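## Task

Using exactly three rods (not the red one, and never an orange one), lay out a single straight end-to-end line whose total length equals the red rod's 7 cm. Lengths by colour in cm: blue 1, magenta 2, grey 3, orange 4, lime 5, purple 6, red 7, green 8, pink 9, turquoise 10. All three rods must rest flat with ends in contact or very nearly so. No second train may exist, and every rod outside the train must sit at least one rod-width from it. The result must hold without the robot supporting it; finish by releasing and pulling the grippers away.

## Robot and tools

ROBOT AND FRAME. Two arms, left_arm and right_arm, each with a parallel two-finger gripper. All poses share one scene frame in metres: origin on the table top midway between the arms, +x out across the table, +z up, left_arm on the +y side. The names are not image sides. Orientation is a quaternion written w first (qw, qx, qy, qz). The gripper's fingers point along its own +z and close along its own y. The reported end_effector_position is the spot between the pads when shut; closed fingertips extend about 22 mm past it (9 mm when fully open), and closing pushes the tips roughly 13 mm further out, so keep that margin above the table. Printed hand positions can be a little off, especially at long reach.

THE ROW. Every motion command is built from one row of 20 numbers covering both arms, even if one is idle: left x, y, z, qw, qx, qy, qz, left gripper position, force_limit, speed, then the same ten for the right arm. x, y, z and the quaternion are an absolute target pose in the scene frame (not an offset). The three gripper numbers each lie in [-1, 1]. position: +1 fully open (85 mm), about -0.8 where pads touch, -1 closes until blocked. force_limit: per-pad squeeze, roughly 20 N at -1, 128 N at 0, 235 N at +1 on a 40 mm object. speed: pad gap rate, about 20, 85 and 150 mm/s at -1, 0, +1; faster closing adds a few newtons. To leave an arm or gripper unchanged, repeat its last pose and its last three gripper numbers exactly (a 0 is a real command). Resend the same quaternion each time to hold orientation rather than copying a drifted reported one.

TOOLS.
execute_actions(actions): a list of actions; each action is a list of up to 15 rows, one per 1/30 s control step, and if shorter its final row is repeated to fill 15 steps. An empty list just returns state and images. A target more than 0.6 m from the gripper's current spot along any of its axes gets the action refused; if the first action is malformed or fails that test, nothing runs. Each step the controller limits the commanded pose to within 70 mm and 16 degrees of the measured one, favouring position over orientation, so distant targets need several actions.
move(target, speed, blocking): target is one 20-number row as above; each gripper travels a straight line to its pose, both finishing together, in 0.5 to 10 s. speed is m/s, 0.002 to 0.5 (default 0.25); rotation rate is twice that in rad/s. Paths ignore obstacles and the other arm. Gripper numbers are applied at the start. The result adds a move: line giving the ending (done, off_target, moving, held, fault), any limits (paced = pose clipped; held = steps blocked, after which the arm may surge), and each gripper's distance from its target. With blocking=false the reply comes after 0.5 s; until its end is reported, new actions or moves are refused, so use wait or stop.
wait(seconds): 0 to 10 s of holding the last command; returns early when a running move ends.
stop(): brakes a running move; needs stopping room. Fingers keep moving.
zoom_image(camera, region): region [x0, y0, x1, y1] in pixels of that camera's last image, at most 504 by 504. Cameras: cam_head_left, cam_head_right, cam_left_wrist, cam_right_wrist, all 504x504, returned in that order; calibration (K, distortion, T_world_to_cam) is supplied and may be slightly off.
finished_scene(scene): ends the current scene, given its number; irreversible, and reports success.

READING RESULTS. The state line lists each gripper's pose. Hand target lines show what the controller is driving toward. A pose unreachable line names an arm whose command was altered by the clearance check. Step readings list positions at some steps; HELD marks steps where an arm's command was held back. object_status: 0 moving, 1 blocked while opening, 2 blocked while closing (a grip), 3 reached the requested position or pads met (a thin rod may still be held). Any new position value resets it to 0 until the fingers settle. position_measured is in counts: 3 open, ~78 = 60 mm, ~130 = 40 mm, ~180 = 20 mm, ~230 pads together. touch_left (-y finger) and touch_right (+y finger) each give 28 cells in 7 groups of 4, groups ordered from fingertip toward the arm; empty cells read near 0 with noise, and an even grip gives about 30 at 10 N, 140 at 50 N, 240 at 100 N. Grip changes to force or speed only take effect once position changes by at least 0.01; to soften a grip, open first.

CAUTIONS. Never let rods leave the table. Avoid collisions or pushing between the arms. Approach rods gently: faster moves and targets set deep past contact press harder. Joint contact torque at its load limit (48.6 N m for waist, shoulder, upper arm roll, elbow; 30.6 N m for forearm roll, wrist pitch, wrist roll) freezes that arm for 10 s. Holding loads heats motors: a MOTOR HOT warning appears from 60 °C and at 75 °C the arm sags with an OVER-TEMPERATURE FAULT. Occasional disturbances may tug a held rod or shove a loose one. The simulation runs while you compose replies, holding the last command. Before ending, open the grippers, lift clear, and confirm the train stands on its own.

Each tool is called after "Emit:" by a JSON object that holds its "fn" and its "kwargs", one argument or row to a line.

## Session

Emit:
{"fn": "execute_actions", "kwargs": {
  "actions": []
}}

Scene clock: 0.00 s.
left_arm: end_effector_position=(+0.3839, +0.2024, +0.3911) position_measured=3 object_status=3 touch_left=n/a touch_right=n/a end_effector_quat_wxyz=(+0.247, +0.374, +0.573, +0.687) | right_arm: end_effector_position=(+0.5971, -0.6378, +0.1122) position_measured=3 object_status=3 touch_left=n/a touch_right=n/a end_effector_quat_wxyz=(+0.621, +0.556, -0.393, +0.388)
Joint positions: left_arm=[ 1.354  0.472 -0.073  2.261 -1.336  1.707  2.501] | right_arm=[-0.247  1.533  0.306  0.844  1.258  1.556  2.778]
Joint velocities: left_arm=[-0.001  0.    -0.     0.    -0.     0.     0.   ] | right_arm=[-0.001 -0.     0.001 -0.001  0.     0.     0.   ]
Motor temperatures (°C, as the motors report them): left_arm=[36 29 27 30 43 39 44] | right_arm=[31 31 29 29 34 36 42]
Hand target (left_arm): +0.384, +0.202, +0.391; +0.247, +0.374, +0.573, +0.687
Hand target (right_arm): +0.597, -0.638, +0.112; +0.621, +0.556, -0.393, +0.388
camera_calibration (this result's frames):
cam_left_wrist: T_world_to_cam=[[0.0511563, -0.188289, 0.98078, -0.362036], [0.58765, -0.78838, -0.182003, 0.0549528], [0.807497, 0.585666, 0.0703173, -0.308582], [0, 0, 0, 1]] pos_world=[0.235407, 0.155882, 0.386778]
cam_right_wrist: T_world_to_cam=[[-0.896144, 0.0681606, 0.438497, 0.535223], [-0.442714, -0.0694068, -0.893973, 0.37849], [-0.030499, -0.995257, 0.0923741, -0.479252], [0, 0, 0, 1]] pos_world=[0.632583, -0.48719, 0.147936]

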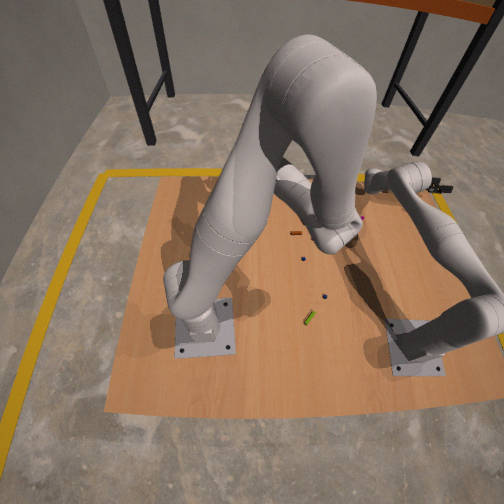

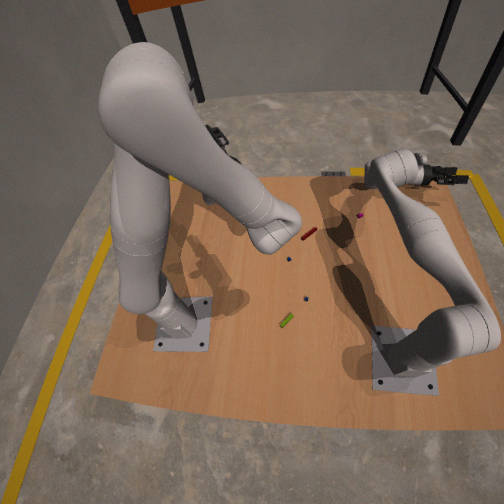

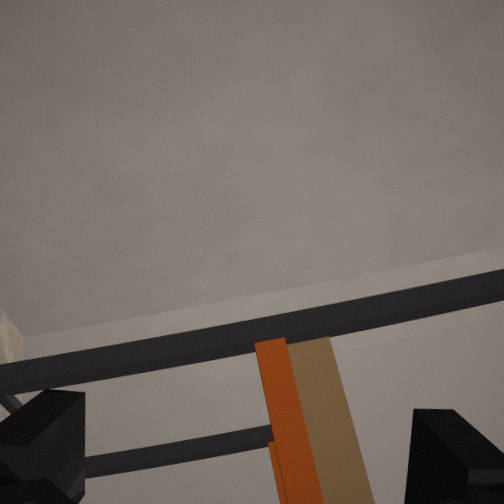

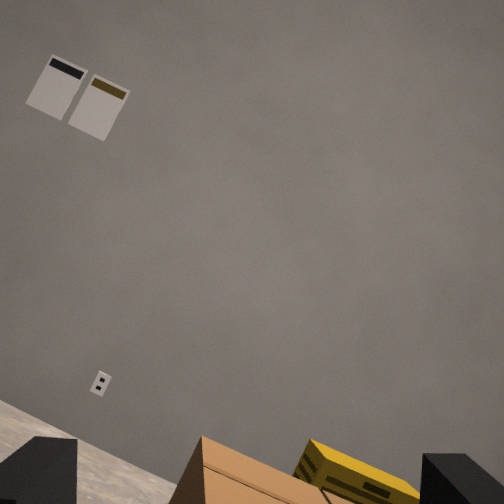

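Emit:
{"fn": "move", "kwargs": {
  "target": [0.25,0.32,0.25,0,1,0,0,1,0,0, 0.25,-0.3671,0.2,0,1,0,0,1,0,0],
  "speed": 0.4
}}

Scene clock: 3.63 s.
left_arm: end_effector_position=(+0.2500, +0.3219, +0.2493) position_measured=3 object_status=3 touch_left=((-5 -2 -2 -4) (8 -3 8 -7) (-2 5 6 11) (0 7 2 -7) (6 -4 -11 -10) (0 6 7 -7) (-5 8 2 5)) touch_right=((-7 -8 8 -8) (26 4 -21 14) (14 3 -3 8) (44 -16 2 6) (-1 2 -30 3) (2 23 3 6) (5 8 -14 19)) end_effector_quat_wxyz=(-0.001, +1.000, +0.001, -0.001) | right_arm: end_effector_position=(+0.2494, -0.3674, +0.1990) position_measured=3 object_status=3 touch_left=((-5 6 8 5) (18 -2 -3 7) (3 -4 10 -16) (5 20 19 -10) (4 8 -16 -11) (10 -8 10 7) (-18 -15 -10 9)) touch_right=((10 -4 1 -1) (-6 -2 1 1) (-8 -14 12 5) (-2 -8 19 0) (-6 2 20 1) (6 -8 0 -3) (13 -4 -10 4)) end_effector_quat_wxyz=(+0.001, +1.000, -0.001, -0.001)
Joint positions: left_arm=[ 2.006 -0.835 -0.969  2.174 -0.657  1.538 -0.406] | right_arm=[ 0.173  0.081 -0.257  2.144  0.029  0.922  4.687]
Joint velocities: left_arm=[ 0.008  0.003 -0.002 -0.001  0.002 -0.004 -0.007] | right_arm=[ 0.003 -0.003  0.012 -0.    -0.001 -0.     0.003]
Motor temperatures (°C, as the motors report them): left_arm=[36 29 27 30 43 39 44] | right_arm=[31 31 29 29 34 36 42]
Hand target (left_arm): +0.250, +0.322, +0.249; -0.001, +1.000, +0.000, -0.001
Hand target (right_arm): +0.249, -0.368, +0.199; +0.001, +1.000, -0.002, -0.001
Off the commanded pose (left_arm): 0.002 m, 0 deg.
Off the commanded pose (right_arm): 0.001 m, 0 deg.
move: done
camera_calibration (this result's frames):
cam_left_wrist: T_world_to_cam=[[0.0528146, -0.998577, 0.00743353, 0.309425], [-0.998414, -0.0526576, 0.0199353, 0.311349], [-0.0195155, -0.00847461, -0.999774, 0.404384], [0, 0, 0, 1]] pos_world=[0.302405, 0.328807, 0.395785]
cam_right_wrist: T_world_to_cam=[[0.0540957, -0.998465, -0.0119043, -0.372135], [-0.998203, -0.0537659, -0.0264694, 0.292656], [0.0257887, 0.0133148, -0.999579, 0.345041], [0, 0, 0, 1]] pos_world=[0.303362, -0.360423, 0.348212]

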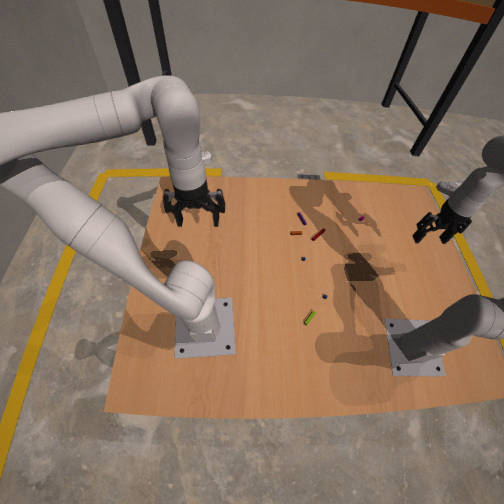

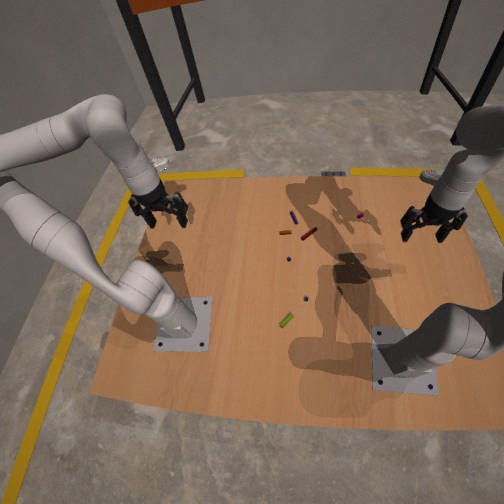

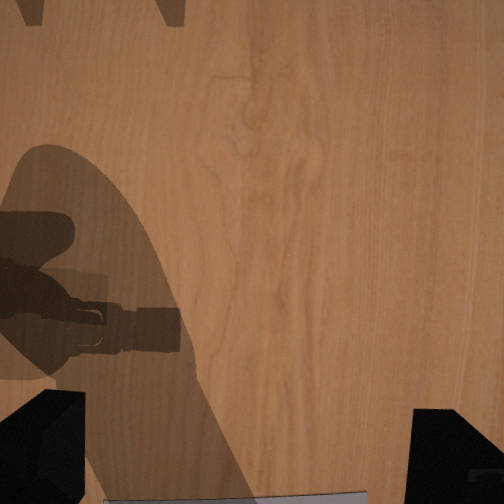

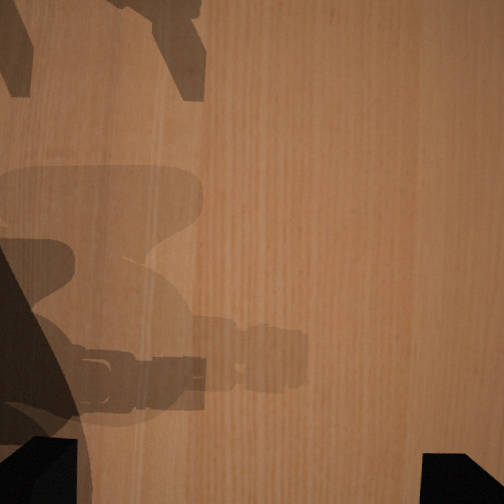

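Emit:
{"fn": "zoom_image", "kwargs": {
  "camera": "cam_head_right",
  "region": [240, 190, 400, 340]
}}

Region (240, 190, 400, 340) of cam_head_right's 504x504 image, scaled by 3.150, with more detail than that image has; it fills the top 472 rows of this view, and the rest is white.

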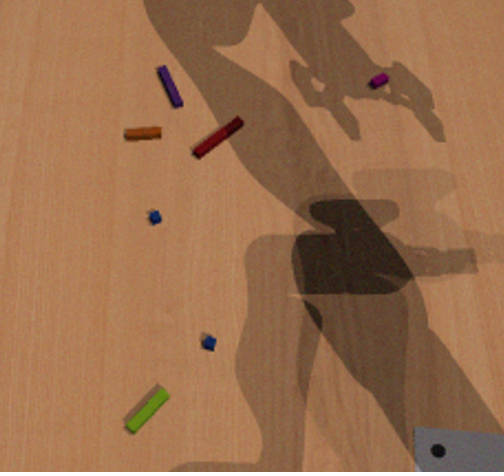

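Emit:
{"fn": "move", "kwargs": {
  "target": [0.292,-0.01,0.12,0,1,0,0,1,0,0, 0.149,-0.07,0.12,0,1,0,0,1,0,0],
  "speed": 0.3
}}

Scene clock: 6.70 s.
left_arm: end_effector_position=(+0.2916, -0.0099, +0.1207) position_measured=3 object_status=3 touch_left=((1 1 0 -6) (-3 1 5 3) (-1 -1 -6 8) (1 -9 -1 -3) (13 -7 -5 3) (-2 20 18 -2) (-2 4 12 8)) touch_right=((16 16 -24 -27) (-16 5 -26 7) (5 9 -5 13) (-6 3 20 14) (-1 5 -12 -17) (15 32 5 13) (2 -18 -16 3)) end_effector_quat_wxyz=(+0.002, +1.000, -0.000, +0.001) | right_arm: end_effector_position=(+0.1492, -0.0687, +0.1201) position_measured=3 object_status=3 touch_left=((-16 4 17 -21) (-1 -7 -3 -12) (18 17 1 -23) (-14 -12 2 4) (-1 -28 -8 -12) (-6 -2 17 -2) (2 -6 -9 17)) touch_right=((1 5 4 1) (1 -1 0 0) (-1 -9 4 9) (5 -7 13 -4) (13 -4 12 2) (8 0 -5 -7) (1 6 -2 5)) end_effector_quat_wxyz=(-0.003, +1.000, +0.000, -0.000)
Joint positions: left_arm=[ 3.436 -0.806 -1.969  1.876 -0.86   1.073  0.155] | right_arm=[-0.682  0.364 -0.572  2.158  0.303  0.692  3.331]
Joint velocities: left_arm=[ 0.006 -0.002  0.     0.001 -0.     0.     0.   ] | right_arm=[-0.001  0.001 -0.002  0.001  0.002  0.001 -0.001]
Motor temperatures (°C, as the motors report them): left_arm=[36 29 27 30 43 39 44] | right_arm=[31 31 29 29 34 36 42]
Hand target (left_arm): +0.291, -0.010, +0.121; +0.002, +1.000, -0.000, +0.001
Hand target (right_arm): +0.149, -0.069, +0.120; -0.003, +1.000, +0.000, -0.000
Off the commanded pose (left_arm): 0.001 m, 0 deg.
Off the commanded pose (right_arm): 0.001 m, 0 deg.
move: done; limits=paced
camera_calibration (this result's frames):
cam_left_wrist: T_world_to_cam=[[0.0514216, -0.998592, 0.0130167, -0.0233927], [-0.99855, -0.0512027, 0.0166209, 0.338462], [-0.015931, -0.0138525, -0.999777, 0.272725], [0, 0, 0, 1]] pos_world=[0.343519, -0.00225163, 0.267344]
cam_right_wrist: T_world_to_cam=[[0.0568713, -0.998181, -0.0199925, -0.0687683], [-0.998001, -0.0562858, -0.0287228, 0.206614], [0.0275453, 0.0215861, -0.999387, 0.265092], [0, 0, 0, 1]] pos_world=[0.20281, -0.0627361, 0.269489]

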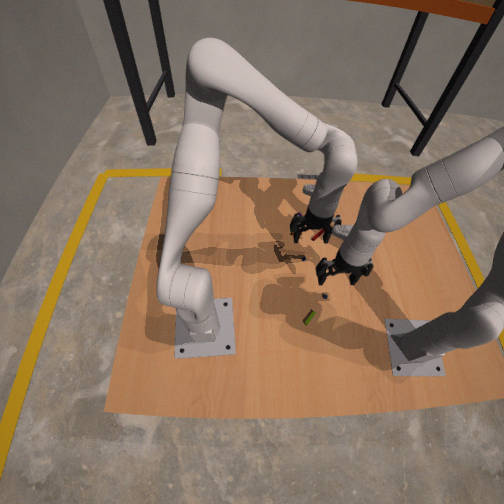

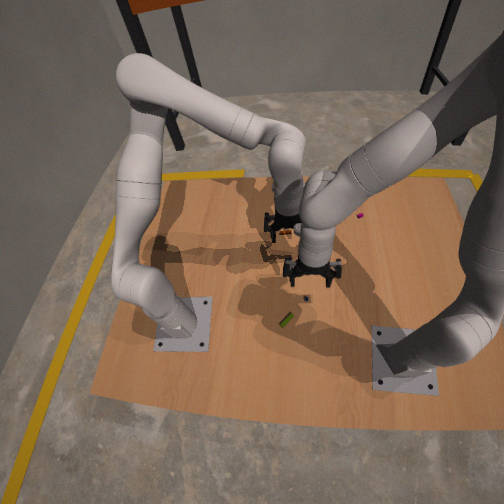

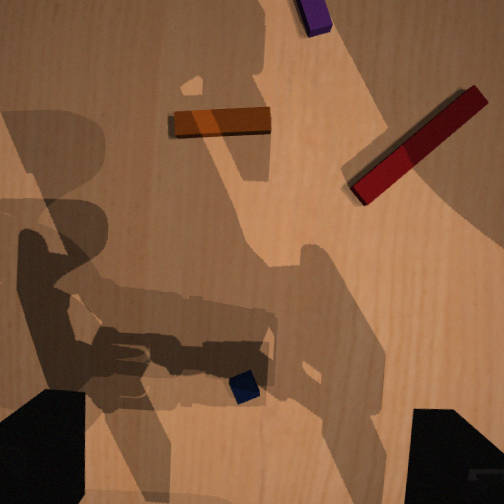

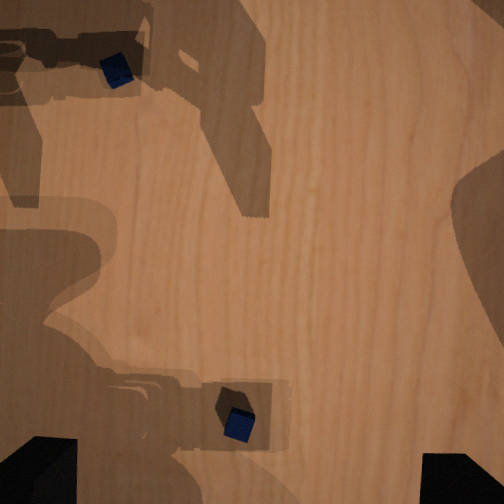

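Emit:
{"fn": "move", "kwargs": {
  "target": [0.287,-0.01,0.028,0,0.990,0.139,0,0,0,0, 0.146,-0.066,0.028,0,0.996,-0.087,0,0,0,0],
  "speed": 0.12
}}

Scene clock: 8.37 s.
left_arm: end_effector_position=(+0.2873, -0.0100, +0.0283) position_measured=128 object_status=3 touch_left=((-2 8 2 -1) (-1 -9 11 11) (1 -10 -6 12) (7 5 0 -10) (9 -9 -4 -3) (-1 5 12 -3) (-1 1 5 0)) touch_right=((-5 -23 -12 9) (41 2 -2 4) (17 28 0 23) (-2 41 12 -11) (-27 17 -21 -15) (-9 22 11 -2) (7 18 -11 12)) end_effector_quat_wxyz=(+0.000, +0.990, +0.139, -0.000) | right_arm: end_effector_position=(+0.1463, -0.0657, +0.0283) position_measured=128 object_status=3 touch_left=((22 -14 -2 25) (-1 -15 24 6) (-4 -16 2 -25) (11 14 18 3) (-2 5 5 -5) (-16 -18 10 12) (11 17 -21 -4)) touch_right=((6 6 -1 2) (-5 -4 -1 1) (5 -5 -3 -1) (-2 0 14 -4) (-3 -8 0 7) (8 -8 -1 1) (6 4 -6 -3)) end_effector_quat_wxyz=(-0.001, +0.996, -0.087, -0.000)
Joint positions: left_arm=[ 3.562 -0.909 -2.2    1.962 -1.021  0.844  0.56 ] | right_arm=[-0.901  0.58  -0.332  2.248  0.497  0.381  2.966]
Joint velocities: left_arm=[ 0.004 -0.002  0.002  0.    -0.    -0.     0.   ] | right_arm=[-0.01   0.008 -0.003  0.     0.003  0.002 -0.005]
Motor temperatures (°C, as the motors report them): left_arm=[36 29 27 30 43 39 44] | right_arm=[31 32 29 29 34 36 42]
Hand target (left_arm): +0.287, -0.010, +0.028; +0.000, +0.990, +0.139, -0.000
Hand target (right_arm): +0.146, -0.066, +0.028; -0.000, +0.996, -0.087, -0.001
Off the commanded pose (left_arm): 0.000 m, 0 deg.
Off the commanded pose (right_arm): 0.001 m, 0 deg.
move: done
camera_calibration (this result's frames):
cam_left_wrist: T_world_to_cam=[[0.325104, -0.945622, 0.0103052, -0.100096], [-0.945566, -0.324879, 0.0189284, 0.31773], [-0.0145512, -0.015898, -0.999768, 0.179774], [0, 0, 0, 1]] pos_world=[0.335593, 0.0114285, 0.174749]
cam_right_wrist: T_world_to_cam=[[-0.118137, -0.992875, -0.0155958, -0.0416116], [-0.992569, 0.118533, -0.0275118, 0.211964], [0.0291644, 0.0122298, -0.9995, 0.172467], [0, 0, 0, 1]] pos_world=[0.200443, -0.068549, 0.177563]

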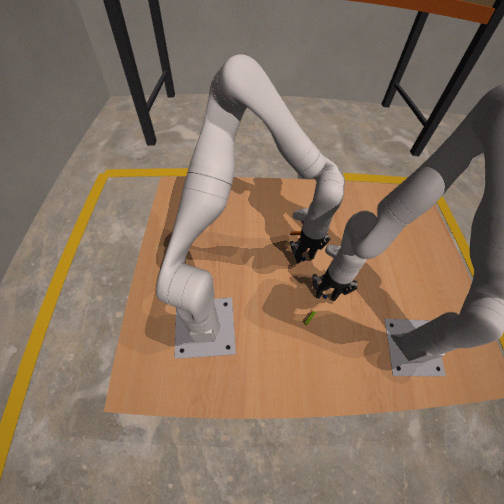

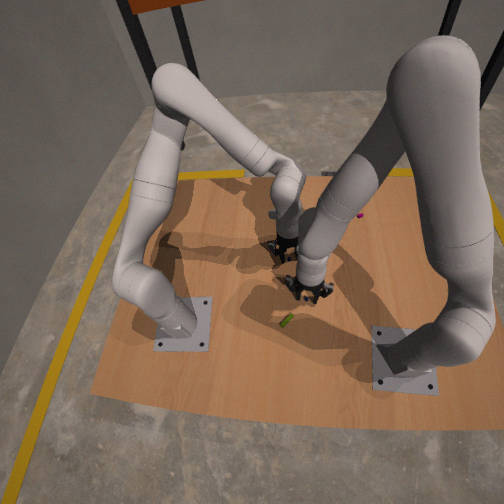

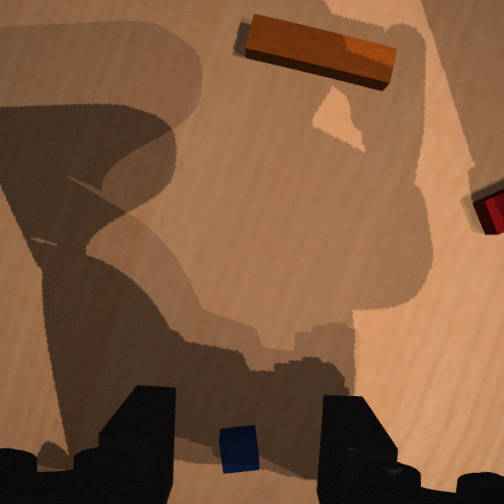

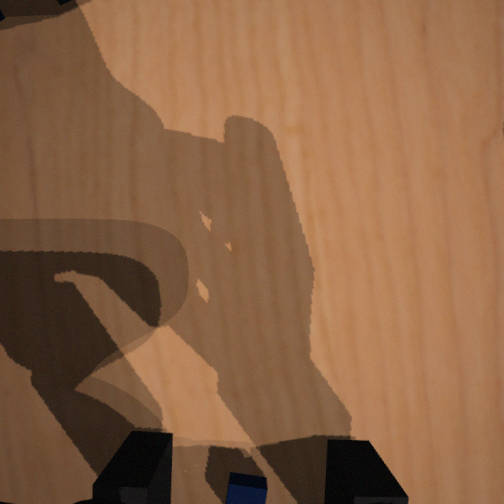

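Both between the fingers. Close both.

Emit:
{"fn": "move", "kwargs": {
  "target": [0.287,-0.01,0.028,0,0.990,0.139,0,-1,-0.3,0, 0.146,-0.066,0.028,0,0.996,-0.087,0,-1,-0.3,0]
}}

Scene clock: 9.17 s.
left_arm: end_effector_position=(+0.2870, -0.0100, +0.0282) position_measured=213 object_status=2 touch_left=((670 1165 538 44) (157 345 121 8) (-8 -5 -10 16) (6 7 -12 -1) (10 -8 0 -4) (0 6 7 0) (4 -3 -1 6)) touch_right=((664 1106 645 88) (147 256 124 34) (19 -19 -5 9) (16 -18 -5 -29) (2 1 -8 12) (12 14 12 9) (1 -14 5 -15)) end_effector_quat_wxyz=(+0.000, +0.990, +0.139, +0.000) | right_arm: end_effector_position=(+0.1460, -0.0659, +0.0282) position_measured=213 object_status=2 touch_left=((444 1119 758 140) (89 261 193 -5) (25 -13 -3 -14) (-3 0 6 8) (19 1 11 3) (1 15 3 2) (-9 11 1 8)) touch_right=((544 1426 668 121) (106 352 144 28) (0 -5 1 3) (2 -10 0 -6) (2 -7 -2 0) (6 -4 -6 5) (4 14 -11 -1)) end_effector_quat_wxyz=(-0.000, +0.996, -0.087, +0.000)
Joint positions: left_arm=[ 3.564 -0.909 -2.2    1.963 -1.022  0.845  0.561] | right_arm=[-0.905  0.58  -0.33   2.249  0.499  0.381  2.964]
Joint velocities: left_arm=[ 0.001 -0.     0.     0.     0.     0.    -0.   ] | right_arm=[-0.001  0.    -0.     0.    -0.     0.    -0.   ]
Motor temperatures (°C, as the motors report them): left_arm=[36 29 27 30 43 39 44] | right_arm=[31 32 29 29 34 36 42]
Hand target (left_arm): +0.287, -0.010, +0.028; +0.000, +0.990, +0.139, +0.000
Hand target (right_arm): +0.146, -0.066, +0.028; -0.000, +0.996, -0.087, -0.000
Off the commanded pose (left_arm): 0.000 m, 0 deg.
Off the commanded pose (right_arm): 0.000 m, 0 deg.
move: done
camera_calibration (this result's frames):
cam_left_wrist: T_world_to_cam=[[0.324473, -0.945843, 0.00993863, -0.0998408], [-0.945789, -0.324261, 0.0183724, 0.317514], [-0.0141547, -0.0153612, -0.999782, 0.179585], [0, 0, 0, 1]] pos_world=[0.335239, 0.0112823, 0.174705]
cam_right_wrist: T_world_to_cam=[[-0.117127, -0.99301, -0.014601, -0.0421046], [-0.992656, 0.117508, -0.0287299, 0.211664], [0.0302448, 0.0111288, -0.999481, 0.172158], [0, 0, 0, 1]] pos_world=[0.199971, -0.0685984, 0.177534]

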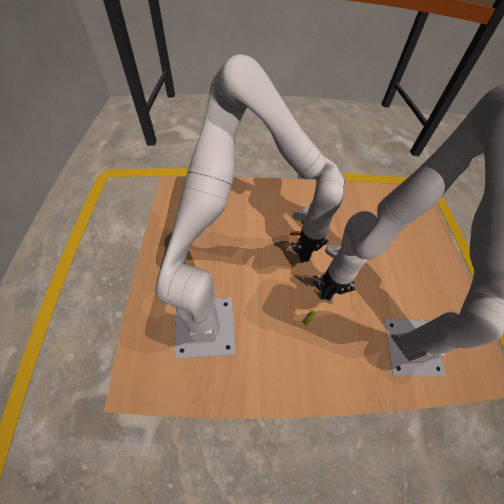

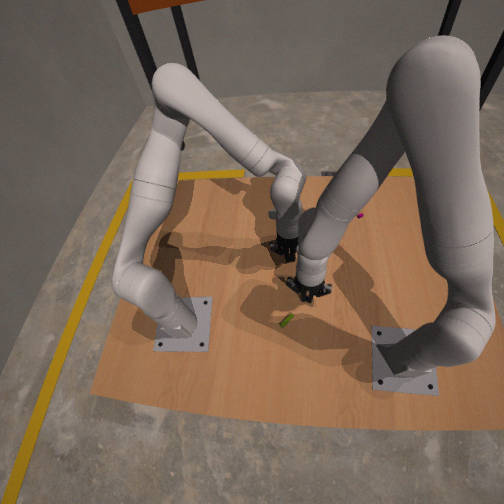

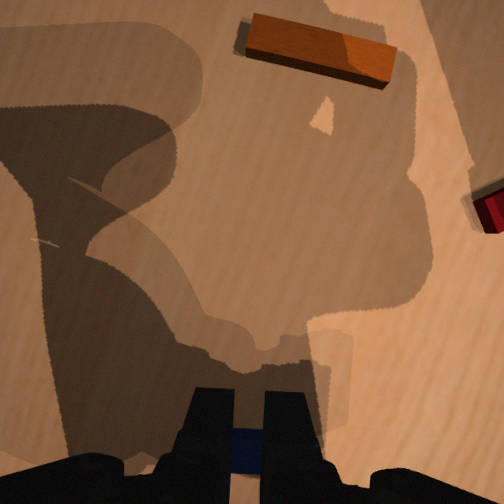

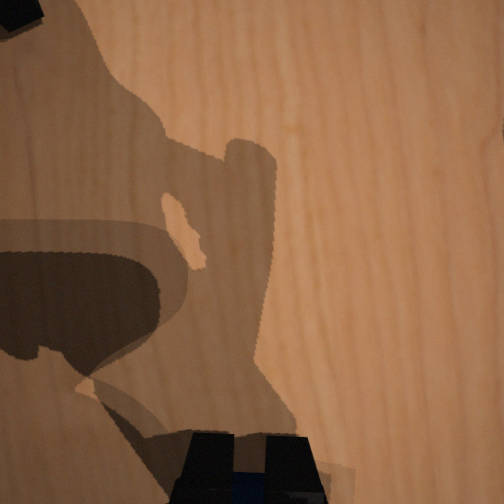

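Emit:
{"fn": "move", "kwargs": {
  "target": [0.287,-0.01,0.12,0,0.990,0.139,0,-1,-0.3,0, 0.108,-0.034,0.10,0,0.342,0.940,0,-1,-0.3,0],
  "speed": 0.25
}}

Scene clock: 15.37 s.
left_arm: end_effector_position=(+0.2868, -0.0098, +0.1198) position_measured=213 object_status=2 touch_left=((663 1163 524 64) (144 339 130 9) (4 -7 -11 10) (-5 -5 4 -1) (-6 -7 1 -6) (3 7 -3 -2) (-6 2 0 2)) touch_right=((696 1106 633 92) (156 232 98 26) (18 1 10 -1) (4 -8 21 -19) (-6 7 11 -26) (18 8 31 0) (-23 2 5 -2)) end_effector_quat_wxyz=(-0.000, +0.990, +0.139, +0.000) | right_arm: end_effector_position=(+0.1080, -0.0341, +0.0999) position_measured=213 object_status=2 touch_left=((437 1150 780 150) (91 230 215 2) (2 -6 -23 9) (3 6 16 7) (4 -12 -4 -29) (-11 18 4 -14) (20 -19 8 -21)) touch_right=((542 1425 669 120) (105 365 147 15) (4 -6 5 2) (-4 -6 7 -16) (-1 1 1 15) (7 -4 -5 3) (3 2 -13 -12)) end_effector_quat_wxyz=(+0.001, +0.342, +0.940, +0.000)
Joint positions: left_arm=[ 3.464 -0.77  -2.024  1.883 -0.815  1.036  0.407] | right_arm=[-0.463  0.672 -1.198  2.137  0.824  0.914  5.079]
Joint velocities: left_arm=[-0.     0.     0.     0.001 -0.     0.    -0.   ] | right_arm=[ 0.002  0.001  0.002 -0.001 -0.002  0.     0.001]
Motor temperatures (°C, as the motors report them): left_arm=[36 29 27 30 43 39 44] | right_arm=[31 32 29 29 34 36 42]
Hand target (left_arm): +0.287, -0.010, +0.120; -0.000, +0.990, +0.139, +0.000
Hand target (right_arm): +0.108, -0.034, +0.100; +0.000, +0.342, +0.940, +0.000
Off the commanded pose (left_arm): 0.000 m, 0 deg.
Off the commanded pose (right_arm): 0.000 m, 0 deg.
move: done
camera_calibration (this result's frames):
cam_left_wrist: T_world_to_cam=[[0.324482, -0.945848, 0.00912686, -0.100405], [-0.945783, -0.324282, 0.018346, 0.315712], [-0.0143928, -0.0145849, -0.99979, 0.271235], [0, 0, 0, 1]] pos_world=[0.335079, 0.0113683, 0.266302]
cam_right_wrist: T_world_to_cam=[[0.598606, 0.800926, -0.0137121, -0.0301253], [0.800474, -0.598738, -0.0274652, -0.0459829], [-0.0302075, 0.00546461, -0.999529, 0.250997], [0, 0, 0, 1]] pos_world=[0.0624233, -0.00477519, 0.249202]

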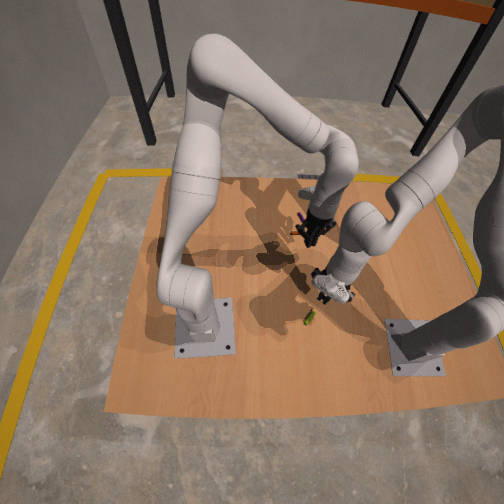

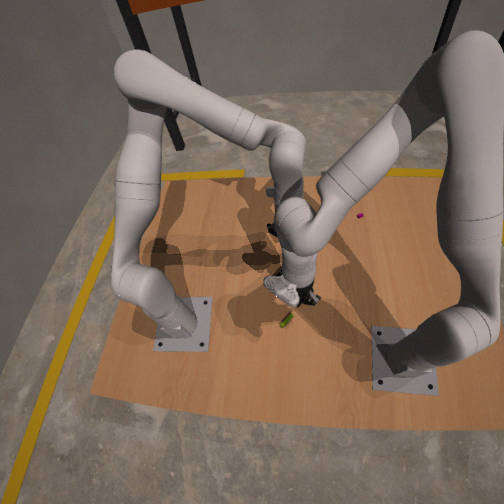

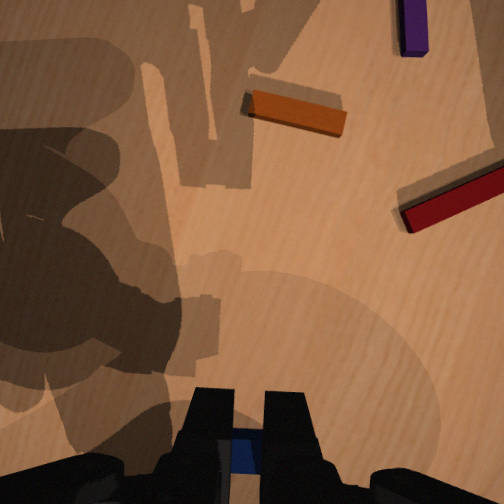

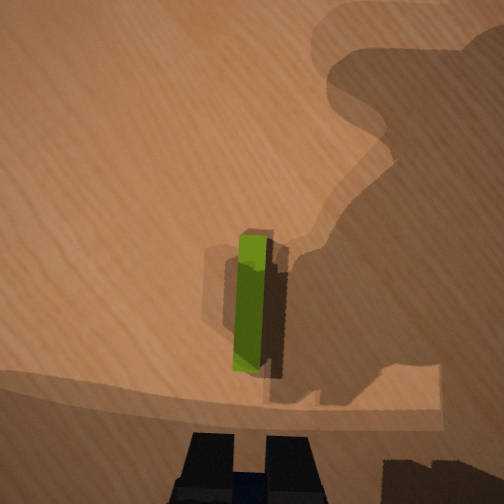

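Emit:
{"fn": "move", "kwargs": {
  "target": [0.287,-0.01,0.12,0,0.990,0.139,0,-1,-0.3,0, 0.110,-0.036,0.028,0,0.3665,0.9304,0,-1,-0.3,0],
  "speed": 0.1
}}

Scene clock: 16.57 s.
left_arm: end_effector_position=(+0.2870, -0.0100, +0.1200) position_measured=213 object_status=2 touch_left=((660 1160 525 52) (145 334 118 16) (-7 -15 -3 8) (10 -2 -11 0) (1 1 2 -10) (-1 4 5 3) (9 9 9 4)) touch_right=((688 1084 630 120) (128 265 102 -11) (6 -20 -18 -18) (-16 47 -10 -6) (-14 34 -4 9) (-9 -4 -16 24) (2 -4 8 -11)) end_effector_quat_wxyz=(+0.000, +0.990, +0.139, -0.000) | right_arm: end_effector_position=(+0.1103, -0.0358, +0.0282) position_measured=213 object_status=2 touch_left=((442 1154 743 140) (93 232 222 3) (-13 -15 -21 -15) (13 11 -16 31) (-1 -6 12 0) (-5 -41 1 16) (-9 -18 -12 13)) touch_right=((551 1412 670 120) (107 361 138 19) (-5 -7 1 9) (1 8 6 -11) (13 5 2 1) (7 4 4 -3) (4 -1 -5 3)) end_effector_quat_wxyz=(-0.000, +0.367, +0.930, +0.000)
Joint positions: left_arm=[ 3.464 -0.77  -2.023  1.883 -0.815  1.036  0.406] | right_arm=[-0.59   0.801 -1.004  2.205  1.069  0.762  4.839]
Joint velocities: left_arm=[ 0.002  0.    -0.     0.001  0.    -0.     0.   ] | right_arm=[-0.007  0.006 -0.001  0.    -0.    -0.001 -0.001]
Motor temperatures (°C, as the motors report them): left_arm=[36 29 27 30 43 39 44] | right_arm=[31 32 29 29 34 36 42]
Hand target (left_arm): +0.287, -0.010, +0.120; -0.000, +0.990, +0.139, -0.000
Hand target (right_arm): +0.110, -0.036, +0.028; -0.000, +0.366, +0.930, +0.000
Off the commanded pose (left_arm): 0.000 m, 0 deg.
Off the commanded pose (right_arm): 0.000 m, 0 deg.
move: done
camera_calibration (this result's frames):
cam_left_wrist: T_world_to_cam=[[0.324519, -0.945829, 0.00973384, -0.1007], [-0.945769, -0.324306, 0.0186266, 0.315769], [-0.0144609, -0.0152507, -0.999779, 0.271465], [0, 0, 0, 1]] pos_world=[0.335249, 0.0113012, 0.266504]
cam_right_wrist: T_world_to_cam=[[0.639796, 0.768417, -0.0139832, -0.0368323], [0.767904, -0.6399, -0.0291781, -0.0486812], [-0.0313688, 0.00793026, -0.999476, 0.179626], [0, 0, 0, 1]] pos_world=[0.0665823, -0.00427303, 0.177596]

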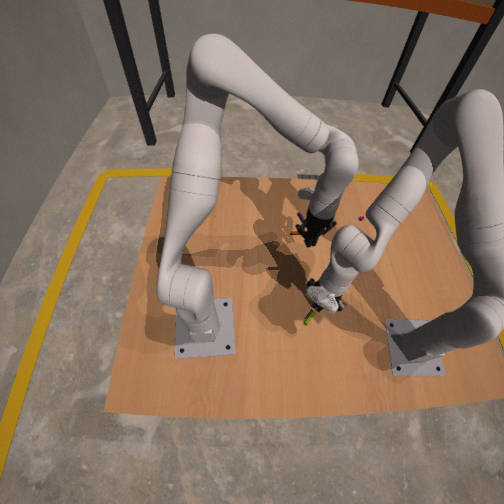

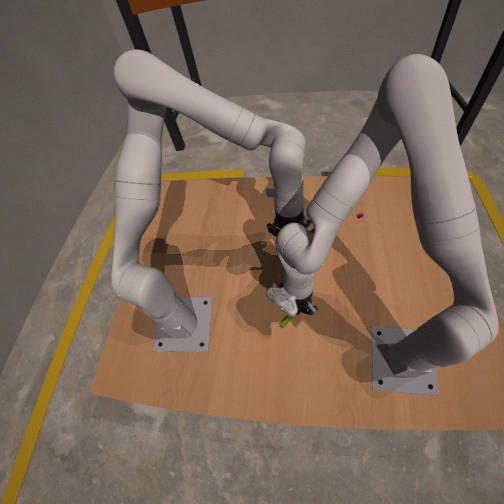

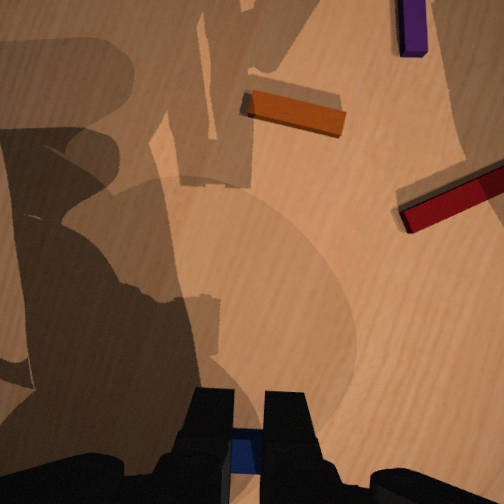

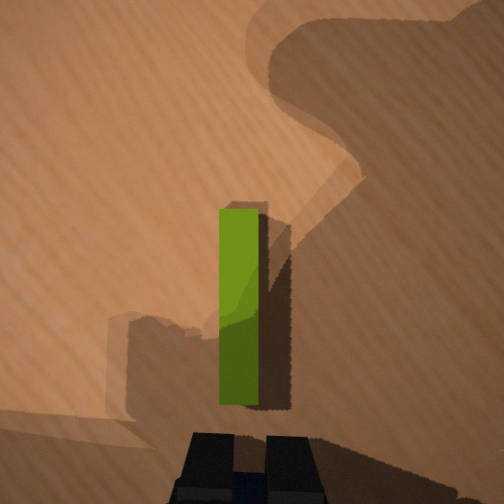

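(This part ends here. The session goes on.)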